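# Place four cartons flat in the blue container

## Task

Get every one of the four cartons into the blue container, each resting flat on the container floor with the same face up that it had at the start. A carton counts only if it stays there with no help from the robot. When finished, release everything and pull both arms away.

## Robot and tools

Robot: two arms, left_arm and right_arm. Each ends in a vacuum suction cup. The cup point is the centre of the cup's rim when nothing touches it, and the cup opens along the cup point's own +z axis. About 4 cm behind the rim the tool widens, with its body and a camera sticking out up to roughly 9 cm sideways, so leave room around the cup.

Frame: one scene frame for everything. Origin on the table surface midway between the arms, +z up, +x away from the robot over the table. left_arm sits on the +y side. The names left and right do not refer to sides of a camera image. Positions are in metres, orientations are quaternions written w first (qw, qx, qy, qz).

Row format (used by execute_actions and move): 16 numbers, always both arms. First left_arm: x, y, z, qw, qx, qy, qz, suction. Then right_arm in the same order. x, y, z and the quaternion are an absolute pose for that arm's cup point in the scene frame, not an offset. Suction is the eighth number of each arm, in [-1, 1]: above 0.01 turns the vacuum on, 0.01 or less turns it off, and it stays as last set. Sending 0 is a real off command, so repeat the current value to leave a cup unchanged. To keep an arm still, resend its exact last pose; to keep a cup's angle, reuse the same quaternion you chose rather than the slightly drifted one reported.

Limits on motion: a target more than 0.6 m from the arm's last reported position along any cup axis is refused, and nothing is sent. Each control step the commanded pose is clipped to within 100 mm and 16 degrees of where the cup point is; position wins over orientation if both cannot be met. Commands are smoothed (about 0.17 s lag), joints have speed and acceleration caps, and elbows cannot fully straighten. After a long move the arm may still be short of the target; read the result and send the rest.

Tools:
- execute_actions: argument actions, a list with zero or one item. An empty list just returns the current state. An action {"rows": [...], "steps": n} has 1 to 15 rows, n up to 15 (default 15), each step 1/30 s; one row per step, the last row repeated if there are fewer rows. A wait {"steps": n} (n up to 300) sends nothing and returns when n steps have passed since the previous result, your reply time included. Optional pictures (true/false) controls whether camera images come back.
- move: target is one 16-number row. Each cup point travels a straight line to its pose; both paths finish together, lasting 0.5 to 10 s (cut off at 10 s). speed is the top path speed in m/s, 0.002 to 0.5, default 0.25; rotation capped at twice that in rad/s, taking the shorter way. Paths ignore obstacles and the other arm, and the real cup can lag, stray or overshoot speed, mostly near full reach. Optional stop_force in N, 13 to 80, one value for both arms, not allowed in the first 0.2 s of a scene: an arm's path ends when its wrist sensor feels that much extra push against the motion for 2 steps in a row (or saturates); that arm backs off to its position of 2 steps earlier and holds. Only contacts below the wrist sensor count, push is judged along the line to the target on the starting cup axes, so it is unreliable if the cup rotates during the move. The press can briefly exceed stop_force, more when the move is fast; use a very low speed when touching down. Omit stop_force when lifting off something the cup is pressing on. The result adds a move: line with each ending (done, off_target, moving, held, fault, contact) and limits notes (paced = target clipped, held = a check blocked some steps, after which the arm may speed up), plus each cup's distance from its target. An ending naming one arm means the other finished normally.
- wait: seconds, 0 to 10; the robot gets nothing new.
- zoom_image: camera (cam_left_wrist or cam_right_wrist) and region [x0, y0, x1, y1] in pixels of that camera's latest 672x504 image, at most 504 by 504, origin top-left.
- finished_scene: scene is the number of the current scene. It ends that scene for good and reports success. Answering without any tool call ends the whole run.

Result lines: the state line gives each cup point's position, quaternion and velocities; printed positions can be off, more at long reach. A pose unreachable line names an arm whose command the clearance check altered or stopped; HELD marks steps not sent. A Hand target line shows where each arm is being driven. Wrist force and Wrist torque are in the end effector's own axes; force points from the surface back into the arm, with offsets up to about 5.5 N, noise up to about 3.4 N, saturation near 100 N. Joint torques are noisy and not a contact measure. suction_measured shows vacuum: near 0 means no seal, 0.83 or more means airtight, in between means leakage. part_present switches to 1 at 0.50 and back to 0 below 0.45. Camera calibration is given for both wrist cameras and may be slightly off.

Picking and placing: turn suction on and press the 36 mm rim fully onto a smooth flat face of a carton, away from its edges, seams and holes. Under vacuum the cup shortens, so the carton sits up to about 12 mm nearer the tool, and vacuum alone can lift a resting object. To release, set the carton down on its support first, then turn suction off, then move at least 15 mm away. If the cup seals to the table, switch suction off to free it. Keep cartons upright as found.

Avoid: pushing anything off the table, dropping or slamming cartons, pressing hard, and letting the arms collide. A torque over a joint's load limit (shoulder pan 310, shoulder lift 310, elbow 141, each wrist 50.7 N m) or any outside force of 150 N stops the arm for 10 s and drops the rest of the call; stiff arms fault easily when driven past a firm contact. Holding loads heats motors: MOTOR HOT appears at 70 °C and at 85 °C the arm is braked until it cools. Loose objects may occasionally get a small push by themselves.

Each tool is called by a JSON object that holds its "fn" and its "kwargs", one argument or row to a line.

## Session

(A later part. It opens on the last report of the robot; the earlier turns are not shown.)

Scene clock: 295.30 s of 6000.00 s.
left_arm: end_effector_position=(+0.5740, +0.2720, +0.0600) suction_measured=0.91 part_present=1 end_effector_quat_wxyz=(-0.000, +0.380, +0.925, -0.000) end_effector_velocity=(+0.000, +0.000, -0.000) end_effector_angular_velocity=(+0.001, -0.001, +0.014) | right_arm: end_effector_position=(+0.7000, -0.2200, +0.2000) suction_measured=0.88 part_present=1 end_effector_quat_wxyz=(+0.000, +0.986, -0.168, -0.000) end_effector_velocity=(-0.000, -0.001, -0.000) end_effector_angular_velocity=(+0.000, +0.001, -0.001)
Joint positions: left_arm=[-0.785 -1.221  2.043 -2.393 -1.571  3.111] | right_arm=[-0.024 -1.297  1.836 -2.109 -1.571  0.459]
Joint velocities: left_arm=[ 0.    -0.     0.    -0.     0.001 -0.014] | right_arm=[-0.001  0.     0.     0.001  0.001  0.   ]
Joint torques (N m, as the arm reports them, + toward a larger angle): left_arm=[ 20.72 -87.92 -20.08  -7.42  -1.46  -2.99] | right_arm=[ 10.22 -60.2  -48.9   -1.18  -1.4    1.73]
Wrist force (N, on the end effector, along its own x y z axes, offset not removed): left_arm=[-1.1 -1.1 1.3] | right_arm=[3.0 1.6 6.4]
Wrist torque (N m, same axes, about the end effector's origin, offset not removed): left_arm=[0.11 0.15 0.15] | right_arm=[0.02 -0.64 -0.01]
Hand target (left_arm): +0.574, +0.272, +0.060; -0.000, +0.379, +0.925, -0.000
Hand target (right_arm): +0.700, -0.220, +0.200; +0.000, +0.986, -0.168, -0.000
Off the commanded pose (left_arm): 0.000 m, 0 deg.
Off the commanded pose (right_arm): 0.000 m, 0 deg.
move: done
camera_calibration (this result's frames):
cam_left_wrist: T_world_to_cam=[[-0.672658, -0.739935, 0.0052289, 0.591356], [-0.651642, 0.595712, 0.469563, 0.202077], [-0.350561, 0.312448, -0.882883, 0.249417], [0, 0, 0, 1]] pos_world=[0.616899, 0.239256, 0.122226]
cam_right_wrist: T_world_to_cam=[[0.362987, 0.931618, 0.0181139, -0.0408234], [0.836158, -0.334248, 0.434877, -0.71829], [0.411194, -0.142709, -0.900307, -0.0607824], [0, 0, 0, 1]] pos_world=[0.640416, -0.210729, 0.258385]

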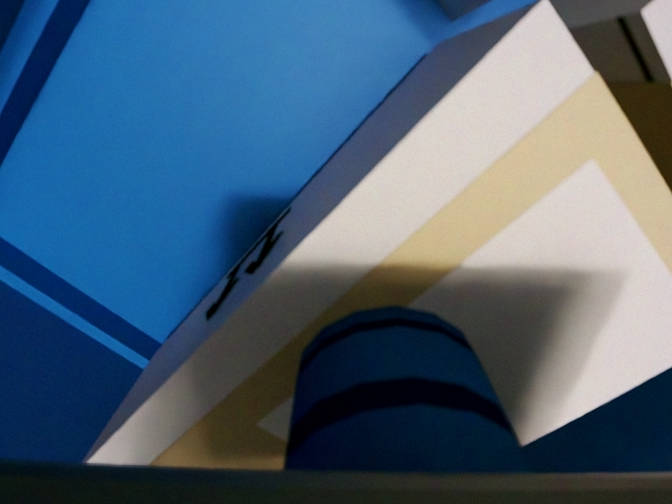

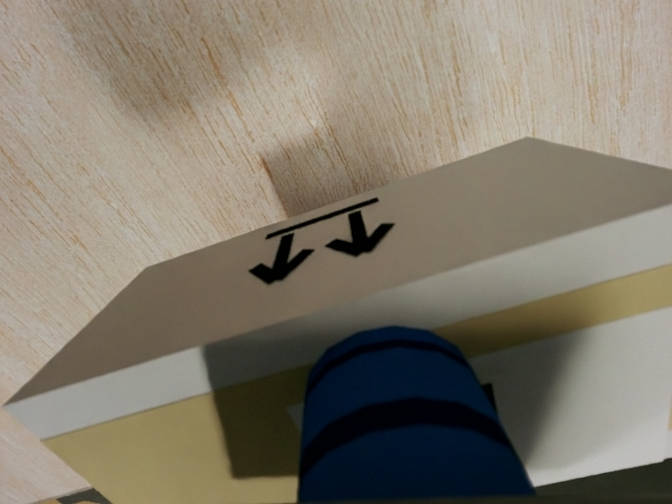

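Also nudge 3 mm toward the low wall, then set down.

{"fn": "move", "kwargs": {
  "target": [0.571,0.272,0.04,0,0.379,0.925,0,1,0.7,-0.22,0.2,0,0.986,-0.168,0,1],
  "speed": 0.008,
  "stop_force": 13
}}

{"fn": "execute_actions", "kwargs": {
  "actions": [
    {"rows":[[0.573,0.272,0.053,0,0.379,0.925,0,0,0.7,-0.22,0.2,0,0.986,-0.168,0,1]],"steps":10}
  ],
  "pictures": false
}}

{"fn": "move", "kwargs": {
  "target": [0.578,0.268,0.11,0,0.379,0.925,0,0,0.7,-0.22,0.2,0,0.986,-0.168,0,1],
  "speed": 0.06
}}

{"fn": "move", "kwargs": {
  "target": [0.60,0.30,0.33,0,0.379,0.925,0,0,0.7,-0.22,0.2,0,0.986,-0.168,0,1],
  "speed": 0.3
}}

Scene clock: 306.73 s of 6000.00 s.
left_arm: end_effector_position=(+0.5724, +0.2719, +0.0488) suction_measured=0.91 part_present=1 end_effector_quat_wxyz=(+0.000, +0.379, +0.925, -0.000) end_effector_velocity=(-0.000, +0.001, +0.001) end_effector_angular_velocity=(+0.003, +0.002, +0.001) | right_arm: end_effector_position=(+0.7000, -0.2200, +0.2000) suction_measured=0.88 part_present=1 end_effector_quat_wxyz=(+0.000, +0.986, -0.168, -0.000) end_effector_velocity=(+0.000, +0.000, +0.000) end_effector_angular_velocity=(+0.000, -0.001, +0.000)
Joint positions: left_arm=[-0.786 -1.207  2.051 -2.415 -1.571  3.108] | right_arm=[-0.024 -1.297  1.836 -2.109 -1.571  0.459]
Joint velocities: left_arm=[ 0.    -0.002 -0.001  0.006  0.    -0.001] | right_arm=[ 0. -0. -0. -0. -0.  0.]
Joint torques (N m, as the arm reports them, + toward a larger angle): left_arm=[ -6.01 -57.38 -24.53   3.98   0.97  -0.92] | right_arm=[ 11.06 -59.66 -49.08  -1.49  -1.31   1.5 ]
Wrist force (N, on the end effector, along its own x y z axes, offset not removed): left_arm=[0.9 -0.3 -42.3] | right_arm=[3.4 2.2 6.7]
Wrist torque (N m, same axes, about the end effector's origin, offset not removed): left_arm=[-0.24 0.04 0.10] | right_arm=[0.17 -0.66 0.07]
Hand target (left_arm): +0.572, +0.272, +0.049; +0.000, +0.379, +0.925, -0.000
Hand target (right_arm): +0.700, -0.220, +0.200; +0.000, +0.986, -0.168, -0.000
Off the commanded pose (left_arm): 0.009 m, 0 deg.
Off the commanded pose (right_arm): 0.000 m, 0 deg.
After step 90, 6.63 s passed at rest.
move: contact (left_arm)
camera_calibration (this result's frames):
cam_left_wrist: T_world_to_cam=[[-0.671485, -0.740999, 0.0052175, 0.589877], [-0.652763, 0.59483, 0.469125, 0.207223], [-0.350725, 0.311605, -0.883116, 0.239304], [0, 0, 0, 1]] pos_world=[0.615291, 0.239269, 0.111042]
cam_right_wrist: T_world_to_cam=[[0.362987, 0.931618, 0.018114, -0.0408234], [0.836158, -0.334248, 0.434877, -0.71829], [0.411194, -0.142709, -0.900307, -0.0607823], [0, 0, 0, 1]] pos_world=[0.640415, -0.210729, 0.258385]

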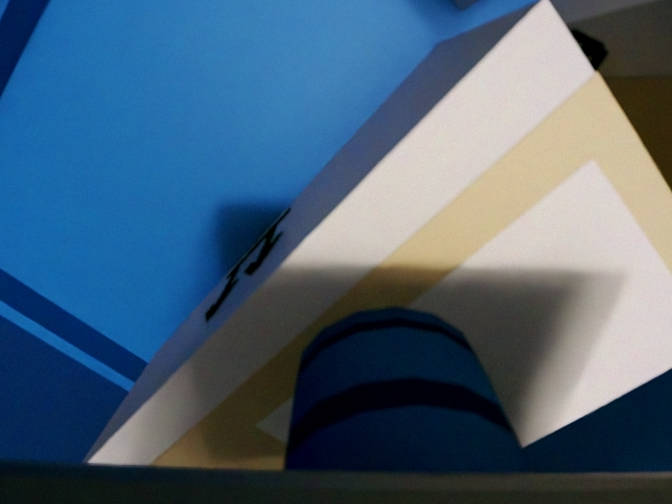

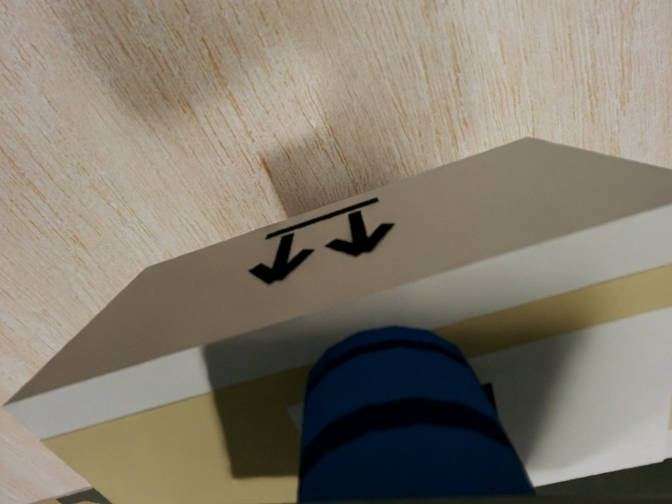

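Scene clock: 307.07 s of 6000.00 s.
left_arm: end_effector_position=(+0.5729, +0.2720, +0.0525) suction_measured=0.01 part_present=0 end_effector_quat_wxyz=(-0.000, +0.379, +0.925, +0.000) end_effector_velocity=(+0.000, +0.000, +0.004) end_effector_angular_velocity=(-0.001, +0.001, +0.000) | right_arm: end_effector_position=(+0.7000, -0.2200, +0.2000) suction_measured=0.88 part_present=1 end_effector_quat_wxyz=(+0.000, +0.986, -0.168, +0.000) end_effector_velocity=(-0.000, +0.000, -0.000) end_effector_angular_velocity=(+0.000, +0.001, -0.000)
Joint positions: left_arm=[-0.786 -1.212  2.048 -2.407 -1.571  3.109] | right_arm=[-0.024 -1.297  1.836 -2.109 -1.571  0.459]
Joint velocities: left_arm=[ 0.001 -0.004 -0.002  0.006 -0.001  0.001] | right_arm=[-0.     0.    -0.     0.001  0.001  0.   ]
Joint torques (N m, as the arm reports them, + toward a larger angle): left_arm=[ 22.11 -71.25 -33.68   1.92   0.32   3.44] | right_arm=[  9.87 -58.48 -49.59  -1.29  -1.33   1.41]
Wrist force (N, on the end effector, along its own x y z axes, offset not removed): left_arm=[0.2 -0.4 -15.3] | right_arm=[1.0 3.1 6.2]
Wrist torque (N m, same axes, about the end effector's origin, offset not removed): left_arm=[0.44 -0.03 0.19] | right_arm=[0.20 -0.35 0.05]
Hand target (left_arm): +0.573, +0.272, +0.053; +0.000, +0.379, +0.925, -0.000
Hand target (right_arm): +0.700, -0.220, +0.200; +0.000, +0.986, -0.168, -0.000
Off the commanded pose (left_arm): 0.001 m, 0 deg.
Off the commanded pose (right_arm): 0.000 m, 0 deg.
Steps of this call (steps 1 to 10: all 10 steps of this action). Readings (end_effector_position | what the end effector reports):
1: left_arm (+0.5724, +0.2719, +0.0489) | right_arm (+0.7000, -0.2200, +0.2000) | left_arm suction_measured=0.85 part_present=1 | right_arm suction_measured=0.88 part_present=1
2: left_arm (+0.5724, +0.2719, +0.0494) | right_arm (+0.7000, -0.2200, +0.2000) | left_arm suction_measured=0.35 part_present=0 | right_arm suction_measured=0.88 part_present=1
4: left_arm (+0.5725, +0.2720, +0.0506) | right_arm (+0.7000, -0.2200, +0.2000) | left_arm suction_measured=0.01 part_present=0 | right_arm suction_measured=0.88 part_present=1
8: left_arm (+0.5728, +0.2720, +0.0521) | right_arm (+0.7000, -0.2200, +0.2000) | left_arm suction_measured=0.01 part_present=0 | right_arm suction_measured=0.88 part_present=1
10: the state above

Scene clock: 308.70 s of 6000.00 s.
left_arm: end_effector_position=(+0.5779, +0.2681, +0.1098) suction_measured=0.01 part_present=0 end_effector_quat_wxyz=(+0.000, +0.379, +0.925, +0.000) end_effector_velocity=(+0.000, -0.001, +0.003) end_effector_angular_velocity=(-0.000, -0.001, +0.000) | right_arm: end_effector_position=(+0.7000, -0.2200, +0.2000) suction_measured=0.88 part_present=1 end_effector_quat_wxyz=(+0.000, +0.986, -0.168, -0.000) end_effector_velocity=(+0.000, +0.000, -0.001) end_effector_angular_velocity=(-0.000, -0.000, +0.000)
Joint positions: left_arm=[-0.785 -1.277  2.003 -2.297 -1.571  3.11 ] | right_arm=[-0.024 -1.297  1.836 -2.109 -1.571  0.459]
Joint velocities: left_arm=[-0.    -0.002 -0.003  0.004  0.    -0.001] | right_arm=[ 0.     0.001 -0.    -0.001 -0.    -0.   ]
Joint torques (N m, as the arm reports them, + toward a larger angle): left_arm=[ 21.01 -81.78 -45.7   -0.08  -0.91   3.88] | right_arm=[  9.66 -59.79 -49.47  -1.23  -1.1    1.53]
Wrist force (N, on the end effector, along its own x y z axes, offset not removed): left_arm=[-3.8 0.8 -3.0] | right_arm=[1.6 2.5 6.5]
Wrist torque (N m, same axes, about the end effector's origin, offset not removed): left_arm=[0.23 0.47 -0.01] | right_arm=[0.17 -0.41 0.08]
Hand target (left_arm): +0.578, +0.268, +0.110; +0.000, +0.379, +0.925, +0.000
Hand target (right_arm): +0.700, -0.220, +0.200; +0.000, +0.986, -0.168, -0.000
Off the commanded pose (left_arm): 0.000 m, 0 deg.
Off the commanded pose (right_arm): 0.000 m, 0 deg.
move: done
camera_calibration (this result's frames):
cam_left_wrist: T_world_to_cam=[[-0.671497, -0.74099, 0.00518113, 0.590465], [-0.652596, 0.594676, 0.469552, 0.184427], [-0.351014, 0.311921, -0.88289, 0.296366], [0, 0, 0, 1]] pos_world=[0.62088, 0.235411, 0.172001]
cam_right_wrist: T_world_to_cam=[[0.362987, 0.931618, 0.0181138, -0.0408233], [0.836158, -0.334248, 0.434877, -0.71829], [0.411194, -0.142709, -0.900307, -0.0607823], [0, 0, 0, 1]] pos_world=[0.640415, -0.210729, 0.258385]

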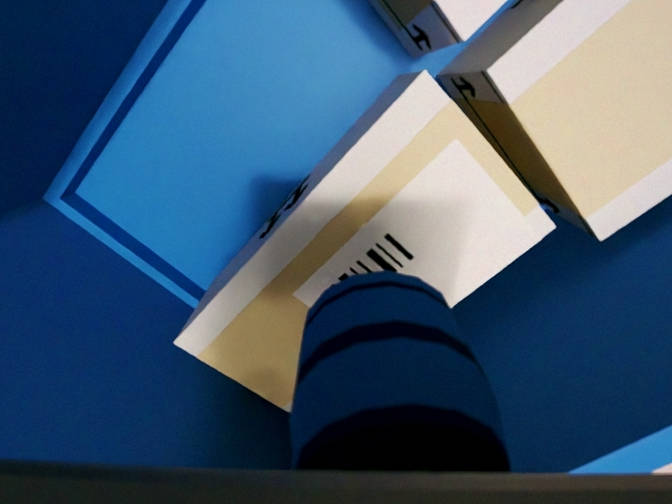

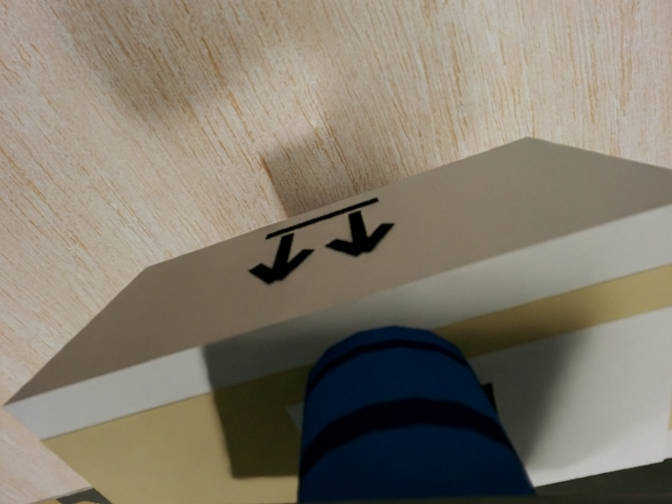

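Scene clock: 310.10 s of 6000.00 s.
left_arm: end_effector_position=(+0.5998, +0.3001, +0.3297) suction_measured=0.01 part_present=0 end_effector_quat_wxyz=(+0.000, +0.379, +0.925, +0.000) end_effector_velocity=(+0.000, -0.000, +0.003) end_effector_angular_velocity=(-0.000, +0.001, -0.001) | right_arm: end_effector_position=(+0.7000, -0.2200, +0.2000) suction_measured=0.88 part_present=1 end_effector_quat_wxyz=(+0.000, +0.986, -0.168, -0.000) end_effector_velocity=(+0.000, -0.000, +0.001) end_effector_angular_velocity=(+0.000, -0.001, -0.000)
Joint positions: left_arm=[-0.732 -1.464  1.789 -1.896 -1.571  3.163] | right_arm=[-0.024 -1.297  1.836 -2.109 -1.571  0.459]
Joint velocities: left_arm=[ 0.001 -0.001 -0.005  0.006 -0.001  0.001] | right_arm=[-0.    -0.001  0.     0.     0.    -0.   ]
Joint torques (N m, as the arm reports them, + toward a larger angle): left_arm=[ 20.18 -75.21 -53.02  -0.75  -1.82   3.86] | right_arm=[  8.02 -58.27 -49.95  -1.66  -1.21   1.26]
Wrist force (N, on the end effector, along its own x y z axes, offset not removed): left_arm=[-6.4 -2.5 -6.5] | right_arm=[0.3 2.4 4.6]
Wrist torque (N m, same axes, about the end effector's origin, offset not removed): left_arm=[-0.33 0.84 0.17] | right_arm=[0.12 -0.16 0.03]
Hand target (left_arm): +0.600, +0.300, +0.330; -0.000, +0.379, +0.925, +0.000
Hand target (right_arm): +0.700, -0.220, +0.200; +0.000, +0.986, -0.168, -0.000
Off the commanded pose (left_arm): 0.000 m, 0 deg.
Off the commanded pose (right_arm): 0.000 m, 0 deg.
move: done
camera_calibration (this result's frames):
cam_left_wrist: T_world_to_cam=[[-0.671492, -0.740994, 0.00515558, 0.627785], [-0.652616, 0.59467, 0.469532, 0.0763608], [-0.350986, 0.311922, -0.882901, 0.488239], [0, 0, 0, 1]] pos_world=[0.642752, 0.267483, 0.391976]
cam_right_wrist: T_world_to_cam=[[0.362987, 0.931618, 0.0181139, -0.0408236], [0.836158, -0.334248, 0.434877, -0.71829], [0.411194, -0.142709, -0.900307, -0.0607823], [0, 0, 0, 1]] pos_world=[0.640416, -0.21073, 0.258385]

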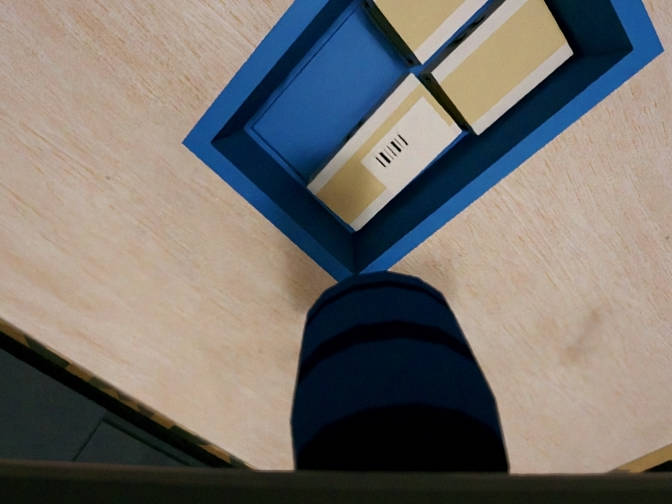

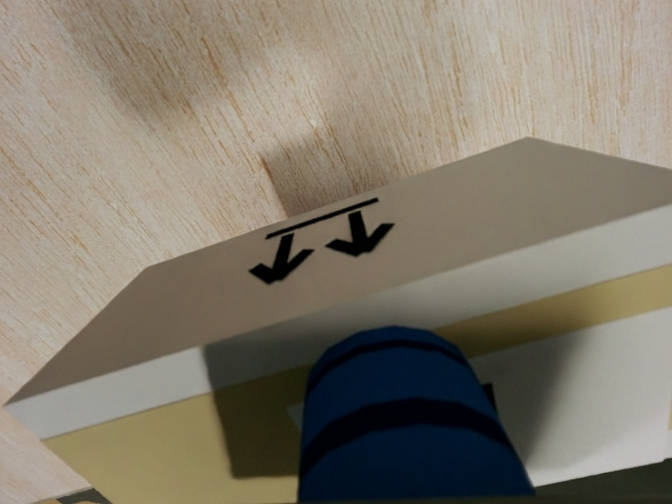

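{"fn": "move", "kwargs": {
  "target": [0.45,0.70,0.30,0,0.1,0.995,0,0,0.7,-0.1,0.22,0,0.9944,-0.1054,0,1],
  "speed": 0.4
}}

{"fn": "move", "kwargs": {
  "target": [0.45,0.70,0.30,0,0.1,0.995,0,0,0.634,0.29,0.20,0,0.9944,-0.1054,0,1],
  "speed": 0.25
}}

Scene clock: 333.83 s of 6000.00 s.
left_arm: end_effector_position=(+0.4503, +0.6999, +0.2998) suction_measured=0.01 part_present=0 end_effector_quat_wxyz=(-0.000, +0.100, +0.995, +0.000) end_effector_velocity=(-0.001, +0.002, -0.000) end_effector_angular_velocity=(-0.002, +0.001, +0.003) | right_arm: end_effector_position=(+0.6997, -0.1000, +0.2200) suction_measured=0.88 part_present=1 end_effector_quat_wxyz=(+0.000, +0.994, -0.105, -0.000) end_effector_velocity=(+0.001, +0.000, +0.002) end_effector_angular_velocity=(+0.000, -0.003, -0.000)
Joint positions: left_arm=[-0.277 -1.891  2.22  -1.9   -1.57   3.041] | right_arm=[ 0.124 -1.243  1.721 -2.049 -1.571  0.48 ]
Joint velocities: left_arm=[ 0.004 -0.001  0.001  0.    -0.002  0.001] | right_arm=[ 0.    -0.001 -0.001 -0.001 -0.001  0.   ]
Joint torques (N m, as the arm reports them, + toward a larger angle): left_arm=[ 22.31 -37.38 -29.7   -0.07  -1.68   4.2 ] | right_arm=[ 12.49 -61.57 -51.87  -0.99  -2.19   2.01]
Wrist force (N, on the end effector, along its own x y z axes, offset not removed): left_arm=[-1.6 -0.6 -1.6] | right_arm=[1.8 0.6 7.8]
Wrist torque (N m, same axes, about the end effector's origin, offset not removed): left_arm=[-0.03 0.21 0.06] | right_arm=[-0.10 -0.57 0.04]
Hand target (left_arm): +0.450, +0.700, +0.300; -0.000, +0.100, +0.995, +0.000
Hand target (right_arm): +0.700, -0.100, +0.220; +0.000, +0.994, -0.105, -0.000
Off the commanded pose (left_arm): 0.000 m, 0 deg.
Off the commanded pose (right_arm): 0.000 m, 0 deg.
After step 90, 18.90 s passed at rest.
move: done
camera_calibration (this result's frames):
cam_left_wrist: T_world_to_cam=[[-0.158387, -0.987365, 0.00483611, 0.76523], [-0.871294, 0.142069, 0.469749, 0.170319], [-0.464501, 0.0701886, -0.882787, 0.50489], [0, 0, 0, 1]] pos_world=[0.504122, 0.695927, 0.362003]
cam_right_wrist: T_world_to_cam=[[0.24277, 0.969916, 0.0180295, -0.064869], [0.871698, -0.226266, 0.43468, -0.700664], [0.425683, -0.0898111, -0.900404, -0.0303353], [0, 0, 0, 1]] pos_world=[0.639429, -0.0983435, 0.27842]

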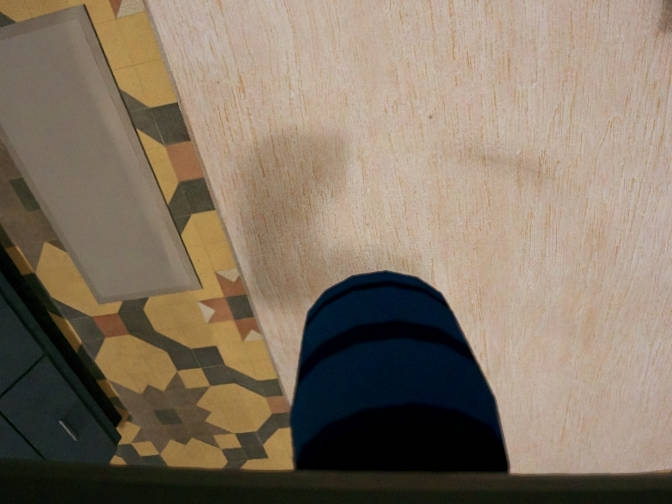

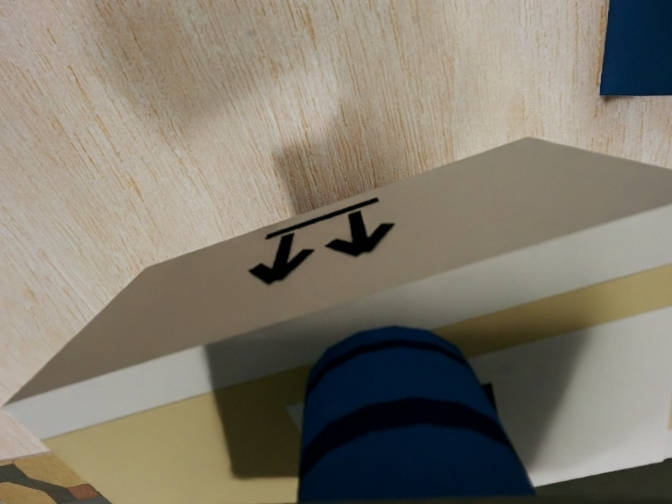

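Scene clock: 336.07 s of 6000.00 s.
left_arm: end_effector_position=(+0.4500, +0.7000, +0.3000) suction_measured=0.01 part_present=0 end_effector_quat_wxyz=(+0.000, +0.100, +0.995, +0.000) end_effector_velocity=(+0.000, +0.000, +0.000) end_effector_angular_velocity=(+0.001, -0.001, +0.000) | right_arm: end_effector_position=(+0.6331, +0.2895, +0.2001) suction_measured=0.88 part_present=1 end_effector_quat_wxyz=(+0.000, +0.994, -0.105, -0.000) end_effector_velocity=(+0.000, +0.003, -0.001) end_effector_angular_velocity=(-0.001, +0.001, -0.000)
Joint positions: left_arm=[-0.277 -1.892  2.22  -1.9   -1.571  3.041] | right_arm=[ 0.535 -0.938  1.289 -1.922 -1.571  0.892]
Joint velocities: left_arm=[-0.    -0.    -0.001 -0.     0.001 -0.   ] | right_arm=[ 0.002  0.005 -0.006  0.003  0.     0.002]
Joint torques (N m, as the arm reports them, + toward a larger angle): left_arm=[ 20.89 -38.29 -30.18  -0.1   -1.85  -2.74] | right_arm=[ 11.18 -88.96 -53.64  -1.39  -2.3    1.88]
Wrist force (N, on the end effector, along its own x y z axes, offset not removed): left_arm=[-0.5 1.4 1.1] | right_arm=[1.9 3.2 5.2]
Wrist torque (N m, same axes, about the end effector's origin, offset not removed): left_arm=[0.43 0.00 0.37] | right_arm=[0.28 -0.49 0.07]
Hand target (left_arm): +0.450, +0.700, +0.300; +0.000, +0.100, +0.995, +0.000
Hand target (right_arm): +0.633, +0.290, +0.200; +0.000, +0.994, -0.105, -0.000
Off the commanded pose (left_arm): 0.000 m, 0 deg.
Off the commanded pose (right_arm): 0.001 m, 0 deg.
move: done
camera_calibration (this result's frames):
cam_left_wrist: T_world_to_cam=[[-0.158174, -0.987398, 0.00520361, 0.765108], [-0.871396, 0.142066, 0.46956, 0.170041], [-0.464382, 0.0697377, -0.882885, 0.505225], [0, 0, 0, 1]] pos_world=[0.503811, 0.696076, 0.36223]
cam_right_wrist: T_world_to_cam=[[0.242721, 0.969935, 0.0176913, -0.426098], [0.87182, -0.226094, 0.434525, -0.545921], [0.425461, -0.0900445, -0.900486, 0.0152776], [0, 0, 0, 1]] pos_world=[0.572868, 0.291234, 0.258512]

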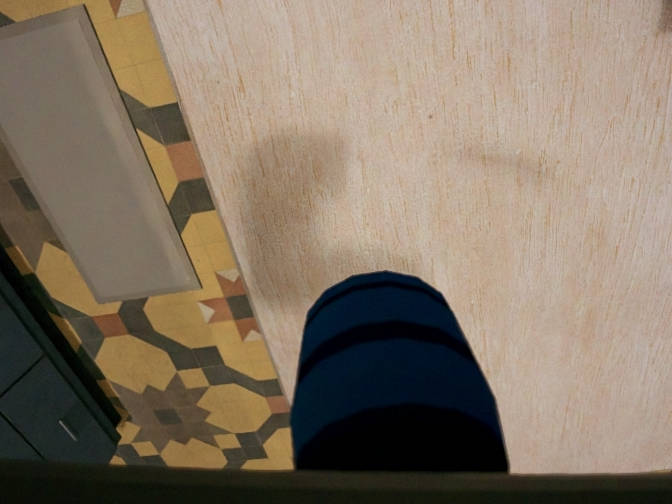

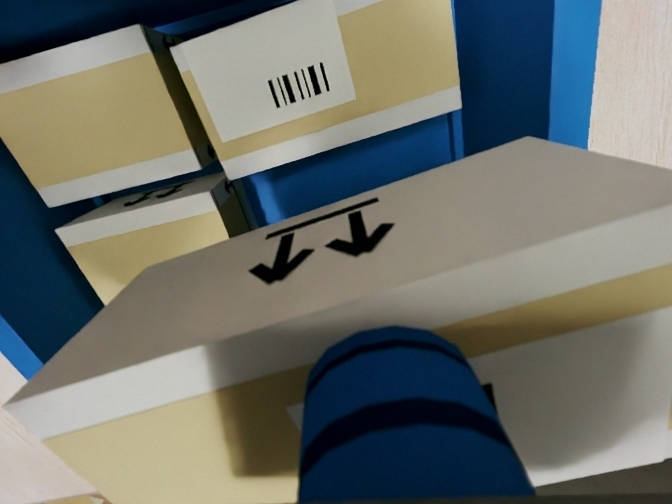

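{"fn": "move", "kwargs": {
  "target": [0.45,0.70,0.30,0,0.1,0.995,0,0,0.638,0.3025,0.19,0,0.9944,-0.1054,0,1],
  "speed": 0.05
}}

{"fn": "move", "kwargs": {
  "target": [0.45,0.70,0.30,0,0.1,0.995,0,0,0.638,0.3025,0.135,0,0.9944,-0.1054,0,1],
  "speed": 0.02,
  "stop_force": 13
}}

Scene clock: 354.53 s of 6000.00 s.
left_arm: end_effector_position=(+0.4500, +0.7000, +0.3000) suction_measured=0.01 part_present=0 end_effector_quat_wxyz=(-0.000, +0.100, +0.995, +0.000) end_effector_velocity=(-0.000, -0.001, +0.000) end_effector_angular_velocity=(-0.002, +0.000, -0.000) | right_arm: end_effector_position=(+0.6379, +0.3023, +0.1902) suction_measured=0.88 part_present=1 end_effector_quat_wxyz=(-0.000, +0.994, -0.105, +0.000) end_effector_velocity=(+0.001, +0.002, -0.001) end_effector_angular_velocity=(+0.000, -0.001, +0.000)
Joint positions: left_arm=[-0.277 -1.892  2.22  -1.9   -1.571  3.041] | right_arm=[ 0.542 -0.911  1.263 -1.923 -1.571  0.898]
Joint velocities: left_arm=[-0.     0.    -0.    -0.    -0.002  0.   ] | right_arm=[ 0.001  0.003 -0.004 -0.    -0.     0.001]
Joint torques (N m, as the arm reports them, + toward a larger angle): left_arm=[ 20.34 -37.73 -30.43   0.12  -1.81   0.38] | right_arm=[ 12.09 -92.95 -54.41  -7.6   -1.93   2.15]
Wrist force (N, on the end effector, along its own x y z axes, offset not removed): left_arm=[-1.5 3.0 -1.7] | right_arm=[2.1 2.2 6.5]
Wrist torque (N m, same axes, about the end effector's origin, offset not removed): left_arm=[0.63 -0.04 -0.02] | right_arm=[0.17 -0.59 0.07]
Hand target (left_arm): +0.450, +0.700, +0.300; +0.000, +0.100, +0.995, +0.000
Hand target (right_arm): +0.638, +0.303, +0.190; +0.000, +0.994, -0.105, -0.000
Off the commanded pose (left_arm): 0.000 m, 0 deg.
Off the commanded pose (right_arm): 0.000 m, 0 deg.
After step 90, 14.63 s passed at rest.
move: done
camera_calibration (this result's frames):
cam_left_wrist: T_world_to_cam=[[-0.158163, -0.987399, 0.00520388, 0.76511], [-0.871397, 0.142056, 0.469561, 0.170047], [-0.464383, 0.0697326, -0.882885, 0.505229], [0, 0, 0, 1]] pos_world=[0.50381, 0.696082, 0.36223]
cam_right_wrist: T_world_to_cam=[[0.242713, 0.969929, 0.0181184, -0.439553], [0.871608, -0.226233, 0.434877, -0.542771], [0.425899, -0.0897581, -0.900307, 0.00504513], [0, 0, 0, 1]] pos_world=[0.57762, 0.303995, 0.248545]

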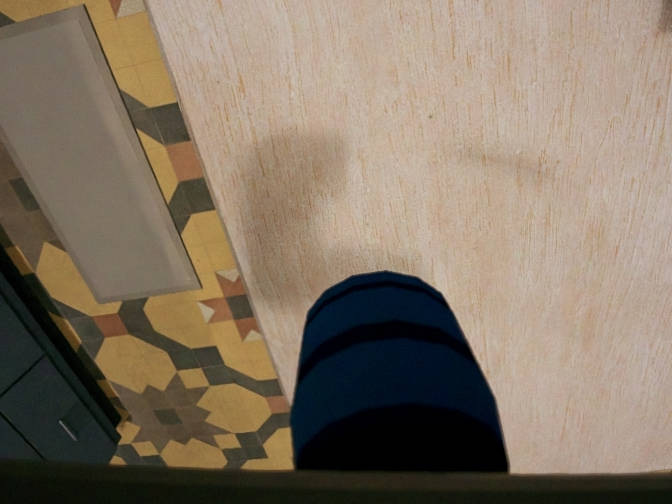

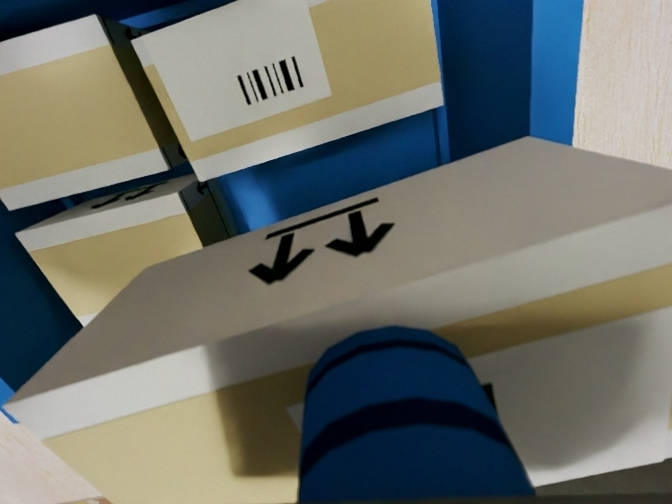

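Scene clock: 356.03 s of 6000.00 s.
left_arm: end_effector_position=(+0.4500, +0.7000, +0.3000) suction_measured=0.01 part_present=0 end_effector_quat_wxyz=(-0.000, +0.100, +0.995, +0.000) end_effector_velocity=(-0.000, -0.000, -0.000) end_effector_angular_velocity=(-0.001, +0.001, +0.000) | right_arm: end_effector_position=(+0.6380, +0.3024, +0.1677) suction_measured=0.88 part_present=1 end_effector_quat_wxyz=(+0.000, +0.994, -0.105, -0.000) end_effector_velocity=(-0.001, +0.000, +0.007) end_effector_angular_velocity=(-0.001, +0.001, +0.001)
Joint positions: left_arm=[-0.277 -1.892  2.22  -1.9   -1.571  3.041] | right_arm=[ 0.542 -0.897  1.282 -1.955 -1.571  0.898]
Joint velocities: left_arm=[ 0.     0.     0.     0.    -0.001 -0.   ] | right_arm=[ 0.001 -0.004 -0.005  0.01   0.    -0.   ]
Joint torques (N m, as the arm reports them, + toward a larger angle): left_arm=[ 20.55 -38.25 -30.95   0.    -1.81   0.78] | right_arm=[   5.69 -112.6   -50.08   -0.39   -1.64   -0.73]
Wrist force (N, on the end effector, along its own x y z axes, offset not removed): left_arm=[-0.7 -0.2 0.2] | right_arm=[-0.8 4.1 -0.9]
Wrist torque (N m, same axes, about the end effector's origin, offset not removed): left_arm=[-0.18 -0.07 0.18] | right_arm=[0.30 0.08 0.15]
Hand target (left_arm): +0.450, +0.700, +0.300; +0.000, +0.100, +0.995, +0.000
Hand target (right_arm): +0.638, +0.302, +0.169; -0.000, +0.994, -0.105, +0.000
Off the commanded pose (left_arm): 0.000 m, 0 deg.
Off the commanded pose (right_arm): 0.033 m, 0 deg.
move: contact (right_arm)
camera_calibration (this result's frames):
cam_left_wrist: T_world_to_cam=[[-0.158163, -0.987399, 0.00520401, 0.76511], [-0.871397, 0.142057, 0.469561, 0.170047], [-0.464383, 0.0697326, -0.882885, 0.505229], [0, 0, 0, 1]] pos_world=[0.50381, 0.696082, 0.36223]
cam_right_wrist: T_world_to_cam=[[0.242714, 0.969929, 0.0180909, -0.439244], [0.871612, -0.226222, 0.434875, -0.533053], [0.42589, -0.0897819, -0.900309, -0.0151635], [0, 0, 0, 1]] pos_world=[0.577684, 0.304086, 0.226106]

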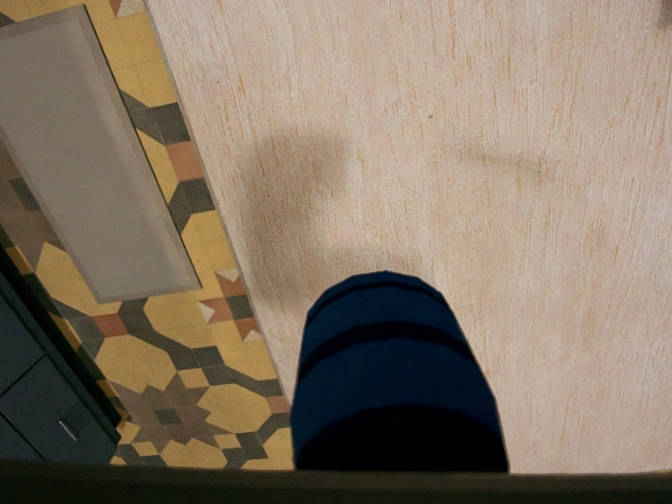

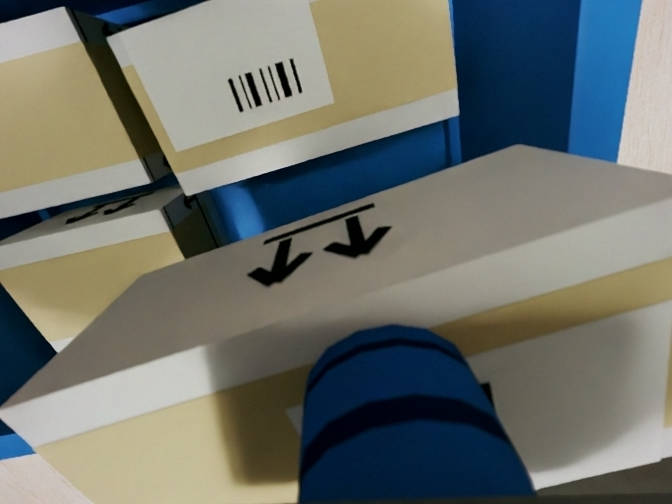

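{"fn": "move", "kwargs": {
  "target": [0.45,0.70,0.30,0,0.1,0.995,0,0,0.634,0.3025,0.18,0,0.9913,-0.1314,0,1],
  "speed": 0.02
}}

{"fn": "zoom_image", "kwargs": {
  "camera": "cam_right_wrist",
  "region": [100,40,604,300]
}}

Scene clock: 370.43 s of 6000.00 s.
left_arm: end_effector_position=(+0.4500, +0.7000, +0.3000) suction_measured=0.01 part_present=0 end_effector_quat_wxyz=(-0.000, +0.100, +0.995, -0.000) end_effector_velocity=(-0.000, -0.000, +0.000) end_effector_angular_velocity=(-0.001, +0.000, -0.002) | right_arm: end_effector_position=(+0.6341, +0.3025, +0.1798) suction_measured=0.88 part_present=1 end_effector_quat_wxyz=(+0.000, +0.991, -0.131, +0.000) end_effector_velocity=(-0.001, -0.000, +0.001) end_effector_angular_velocity=(-0.001, +0.001, -0.010)
Joint positions: left_arm=[-0.277 -1.892  2.22  -1.9   -1.571  3.041] | right_arm=[ 0.545 -0.909  1.279 -1.941 -1.571  0.952]
Joint velocities: left_arm=[-0.    -0.    -0.     0.    -0.001  0.002] | right_arm=[ 0.    -0.001 -0.     0.003  0.     0.01 ]
Joint torques (N m, as the arm reports them, + toward a larger angle): left_arm=[ 19.67 -35.68 -32.06  -0.06  -1.92   3.93] | right_arm=[  10.71 -116.09  -54.43   -1.37    2.01    1.88]
Wrist force (N, on the end effector, along its own x y z axes, offset not removed): left_arm=[-6.2 2.5 -0.7] | right_arm=[0.7 3.6 4.9]
Wrist torque (N m, same axes, about the end effector's origin, offset not removed): left_arm=[0.51 0.91 0.16] | right_arm=[0.40 -0.23 0.11]
Hand target (left_arm): +0.450, +0.700, +0.300; +0.000, +0.100, +0.995, +0.000
Hand target (right_arm): +0.634, +0.302, +0.180; +0.000, +0.991, -0.131, -0.000
Off the commanded pose (left_arm): 0.000 m, 0 deg.
Off the commanded pose (right_arm): 0.000 m, 0 deg.
After step 90, 9.87 s passed at rest.
move: done
camera_calibration (this result's frames):
cam_left_wrist: T_world_to_cam=[[-0.158169, -0.987398, 0.00520427, 0.765112], [-0.871396, 0.142062, 0.469561, 0.170042], [-0.464383, 0.0697352, -0.882885, 0.505227], [0, 0, 0, 1]] pos_world=[0.50381, 0.696081, 0.36223]
cam_right_wrist: T_world_to_cam=[[0.292149, 0.956201, 0.0181144, -0.465799], [0.858849, -0.270644, 0.43489, -0.513363], [0.420745, -0.111495, -0.900301, 0.00718678], [0, 0, 0, 1]] pos_world=[0.573961, 0.30726, 0.238165]

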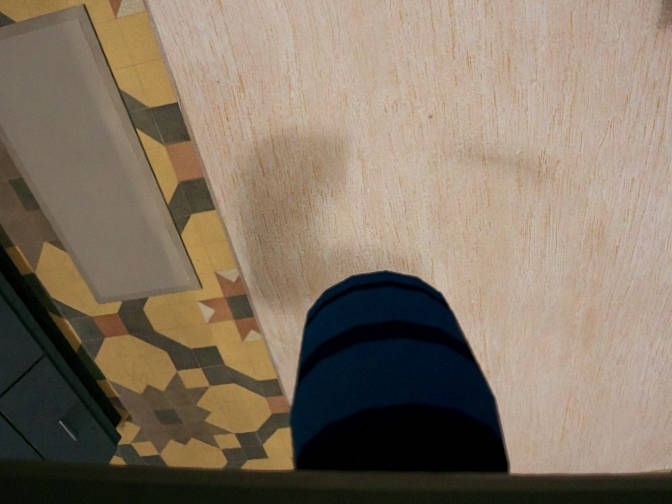

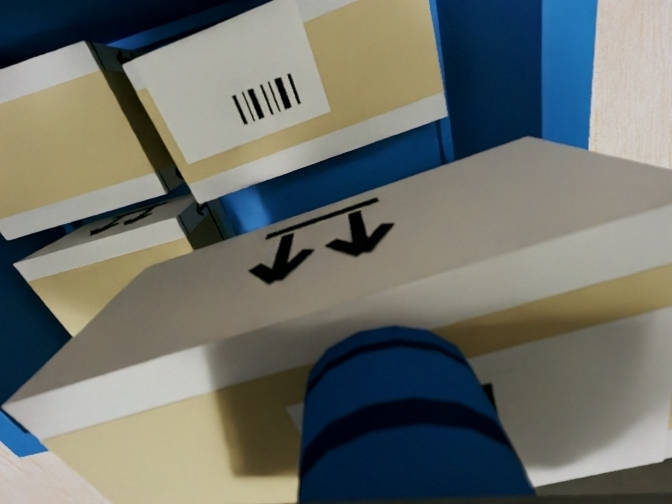

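Region (100, 40, 604, 300) of cam_right_wrist's 672x504 image, scaled by 1.000; it fills the top 260 rows of this view, and the rest is white.

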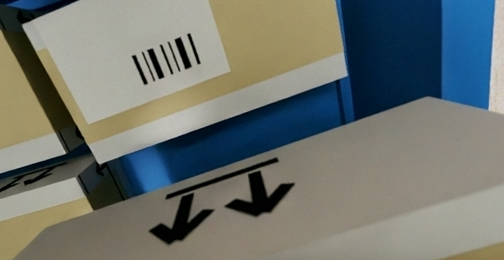

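{"fn": "move", "kwargs": {
  "target": [0.45,0.70,0.30,0,0.1,0.995,0,0,0.634,0.3015,0.135,0,0.9913,-0.1314,0,1],
  "speed": 0.012,
  "stop_force": 13
}}

Scene clock: 384.43 s of 6000.00 s.
left_arm: end_effector_position=(+0.4500, +0.7000, +0.3000) suction_measured=0.01 part_present=0 end_effector_quat_wxyz=(-0.000, +0.100, +0.995, +0.000) end_effector_velocity=(-0.000, -0.000, -0.001) end_effector_angular_velocity=(-0.001, +0.001, -0.000) | right_arm: end_effector_position=(+0.6340, +0.3015, +0.1353) suction_measured=0.88 part_present=1 end_effector_quat_wxyz=(+0.000, +0.991, -0.131, -0.000) end_effector_velocity=(-0.001, +0.000, -0.003) end_effector_angular_velocity=(-0.000, +0.001, +0.001)
Joint positions: left_arm=[-0.277 -1.892  2.22  -1.9   -1.571  3.041] | right_arm=[ 0.544 -0.88   1.314 -2.005 -1.571  0.953]
Joint velocities: left_arm=[-0.    -0.     0.001 -0.    -0.001  0.   ] | right_arm=[ 0.001  0.002  0.002 -0.003  0.    -0.   ]
Joint torques (N m, as the arm reports them, + toward a larger angle): left_arm=[ 19.45 -35.91 -34.47   0.19  -1.74   3.84] | right_arm=[ -6.05 -94.06 -39.39  -8.07   1.64  -2.06]
Wrist force (N, on the end effector, along its own x y z axes, offset not removed): left_arm=[-1.5 0.6 -4.0] | right_arm=[2.8 2.9 6.0]
Wrist torque (N m, same axes, about the end effector's origin, offset not removed): left_arm=[0.29 -0.03 0.19] | right_arm=[0.24 -0.63 0.10]
Hand target (left_arm): +0.450, +0.700, +0.300; +0.000, +0.100, +0.995, +0.000
Hand target (right_arm): +0.634, +0.302, +0.135; +0.000, +0.991, -0.131, -0.000
Off the commanded pose (left_arm): 0.000 m, 0 deg.
Off the commanded pose (right_arm): 0.000 m, 0 deg.
After step 90, 7.03 s passed at rest.
move: done
camera_calibration (this result's frames):
cam_left_wrist: T_world_to_cam=[[-0.15817, -0.987398, 0.00520423, 0.765112], [-0.871396, 0.142063, 0.469561, 0.170042], [-0.464383, 0.0697357, -0.882885, 0.505226], [0, 0, 0, 1]] pos_world=[0.50381, 0.696081, 0.36223]
cam_right_wrist: T_world_to_cam=[[0.293156, 0.955893, 0.0181048, -0.464621], [0.858574, -0.271546, 0.434871, -0.493794], [0.420607, -0.111941, -0.900311, -0.0327242], [0, 0, 0, 1]] pos_world=[0.573929, 0.306377, 0.193686]

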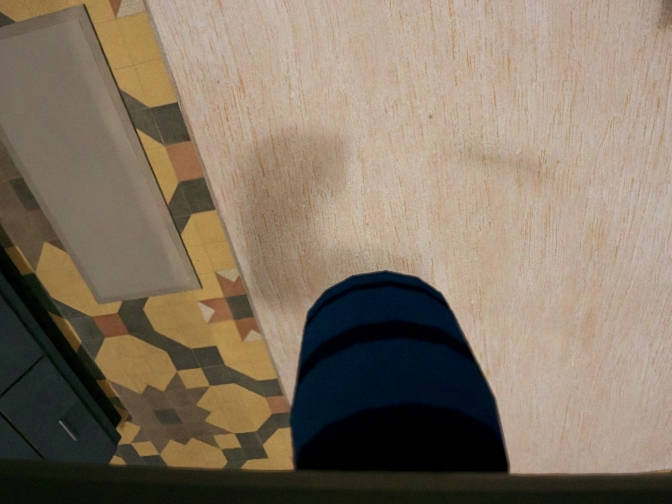

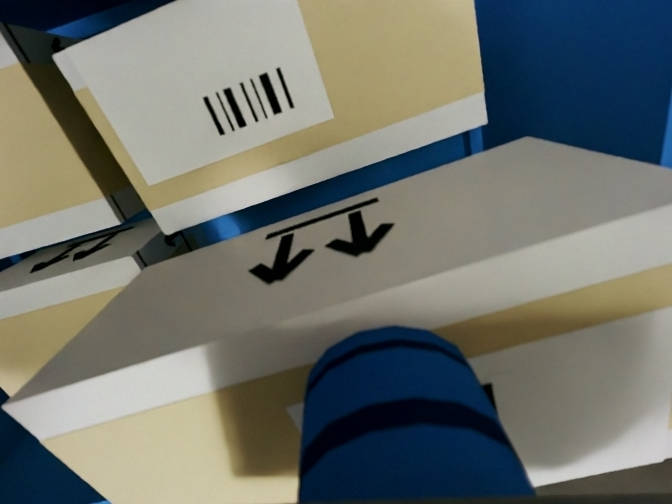

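{"fn": "move", "kwargs": {
  "target": [0.45,0.70,0.30,0,0.1,0.995,0,0,0.634,0.3025,0.04,0,0.9913,-0.1314,0,1],
  "speed": 0.01,
  "stop_force": 13
}}

Scene clock: 397.80 s of 6000.00 s.
left_arm: end_effector_position=(+0.4500, +0.7000, +0.3000) suction_measured=0.01 part_present=0 end_effector_quat_wxyz=(-0.000, +0.100, +0.995, +0.000) end_effector_velocity=(-0.000, +0.000, -0.000) end_effector_angular_velocity=(+0.001, +0.000, +0.001) | right_arm: end_effector_position=(+0.6341, +0.3024, +0.0618) suction_measured=0.88 part_present=1 end_effector_quat_wxyz=(-0.000, +0.991, -0.131, +0.000) end_effector_velocity=(-0.001, -0.001, +0.000) end_effector_angular_velocity=(-0.004, +0.004, -0.000)
Joint positions: left_arm=[-0.277 -1.892  2.22  -1.9   -1.571  3.041] | right_arm=[ 0.545 -0.822  1.355 -2.104 -1.571  0.953]
Joint velocities: left_arm=[-0.     0.     0.001  0.     0.001 -0.001] | right_arm=[-0.    -0.    -0.001  0.007 -0.001  0.   ]
Joint torques (N m, as the arm reports them, + toward a larger angle): left_arm=[ 19.15 -35.36 -36.74  -0.13  -1.67   3.42] | right_arm=[ 10.5  -91.15 -30.52   3.09   0.55   1.54]
Wrist force (N, on the end effector, along its own x y z axes, offset not removed): left_arm=[-5.6 0.4 -0.8] | right_arm=[0.9 0.8 -23.8]
Wrist torque (N m, same axes, about the end effector's origin, offset not removed): left_arm=[0.06 0.83 0.18] | right_arm=[0.23 -0.27 0.29]
Hand target (left_arm): +0.450, +0.700, +0.300; +0.000, +0.100, +0.995, -0.000
Hand target (right_arm): +0.634, +0.302, +0.062; -0.000, +0.991, -0.131, +0.000
Off the commanded pose (left_arm): 0.000 m, 0 deg.
Off the commanded pose (right_arm): 0.022 m, 0 deg.
After step 90, 2.63 s passed at rest.
move: contact (right_arm)
camera_calibration (this result's frames):
cam_left_wrist: T_world_to_cam=[[-0.15817, -0.987398, 0.00520413, 0.765112], [-0.871396, 0.142063, 0.469561, 0.170042], [-0.464383, 0.0697357, -0.882885, 0.505226], [0, 0, 0, 1]] pos_world=[0.50381, 0.696081, 0.36223]
cam_right_wrist: T_world_to_cam=[[0.293146, 0.95589, 0.0184566, -0.464159], [0.858434, -0.271659, 0.435078, -0.461557], [0.4209, -0.111697, -0.900204, -0.0991392], [0, 0, 0, 1]] pos_world=[0.574011, 0.307224, 0.120135]

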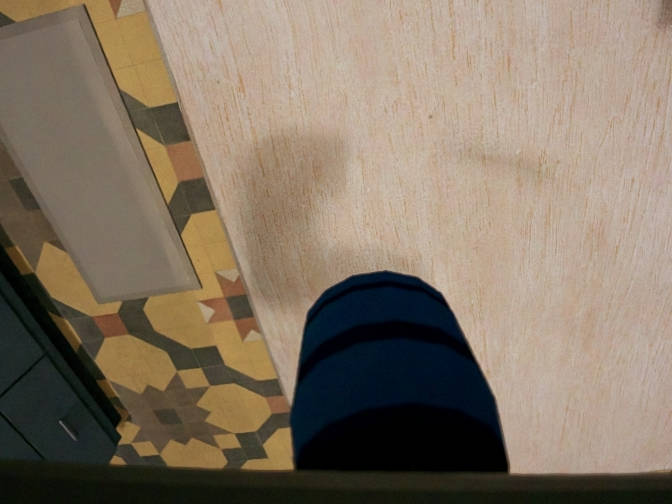

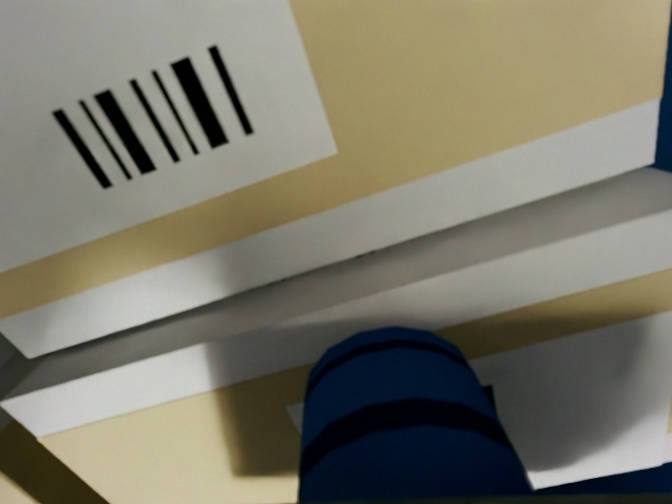

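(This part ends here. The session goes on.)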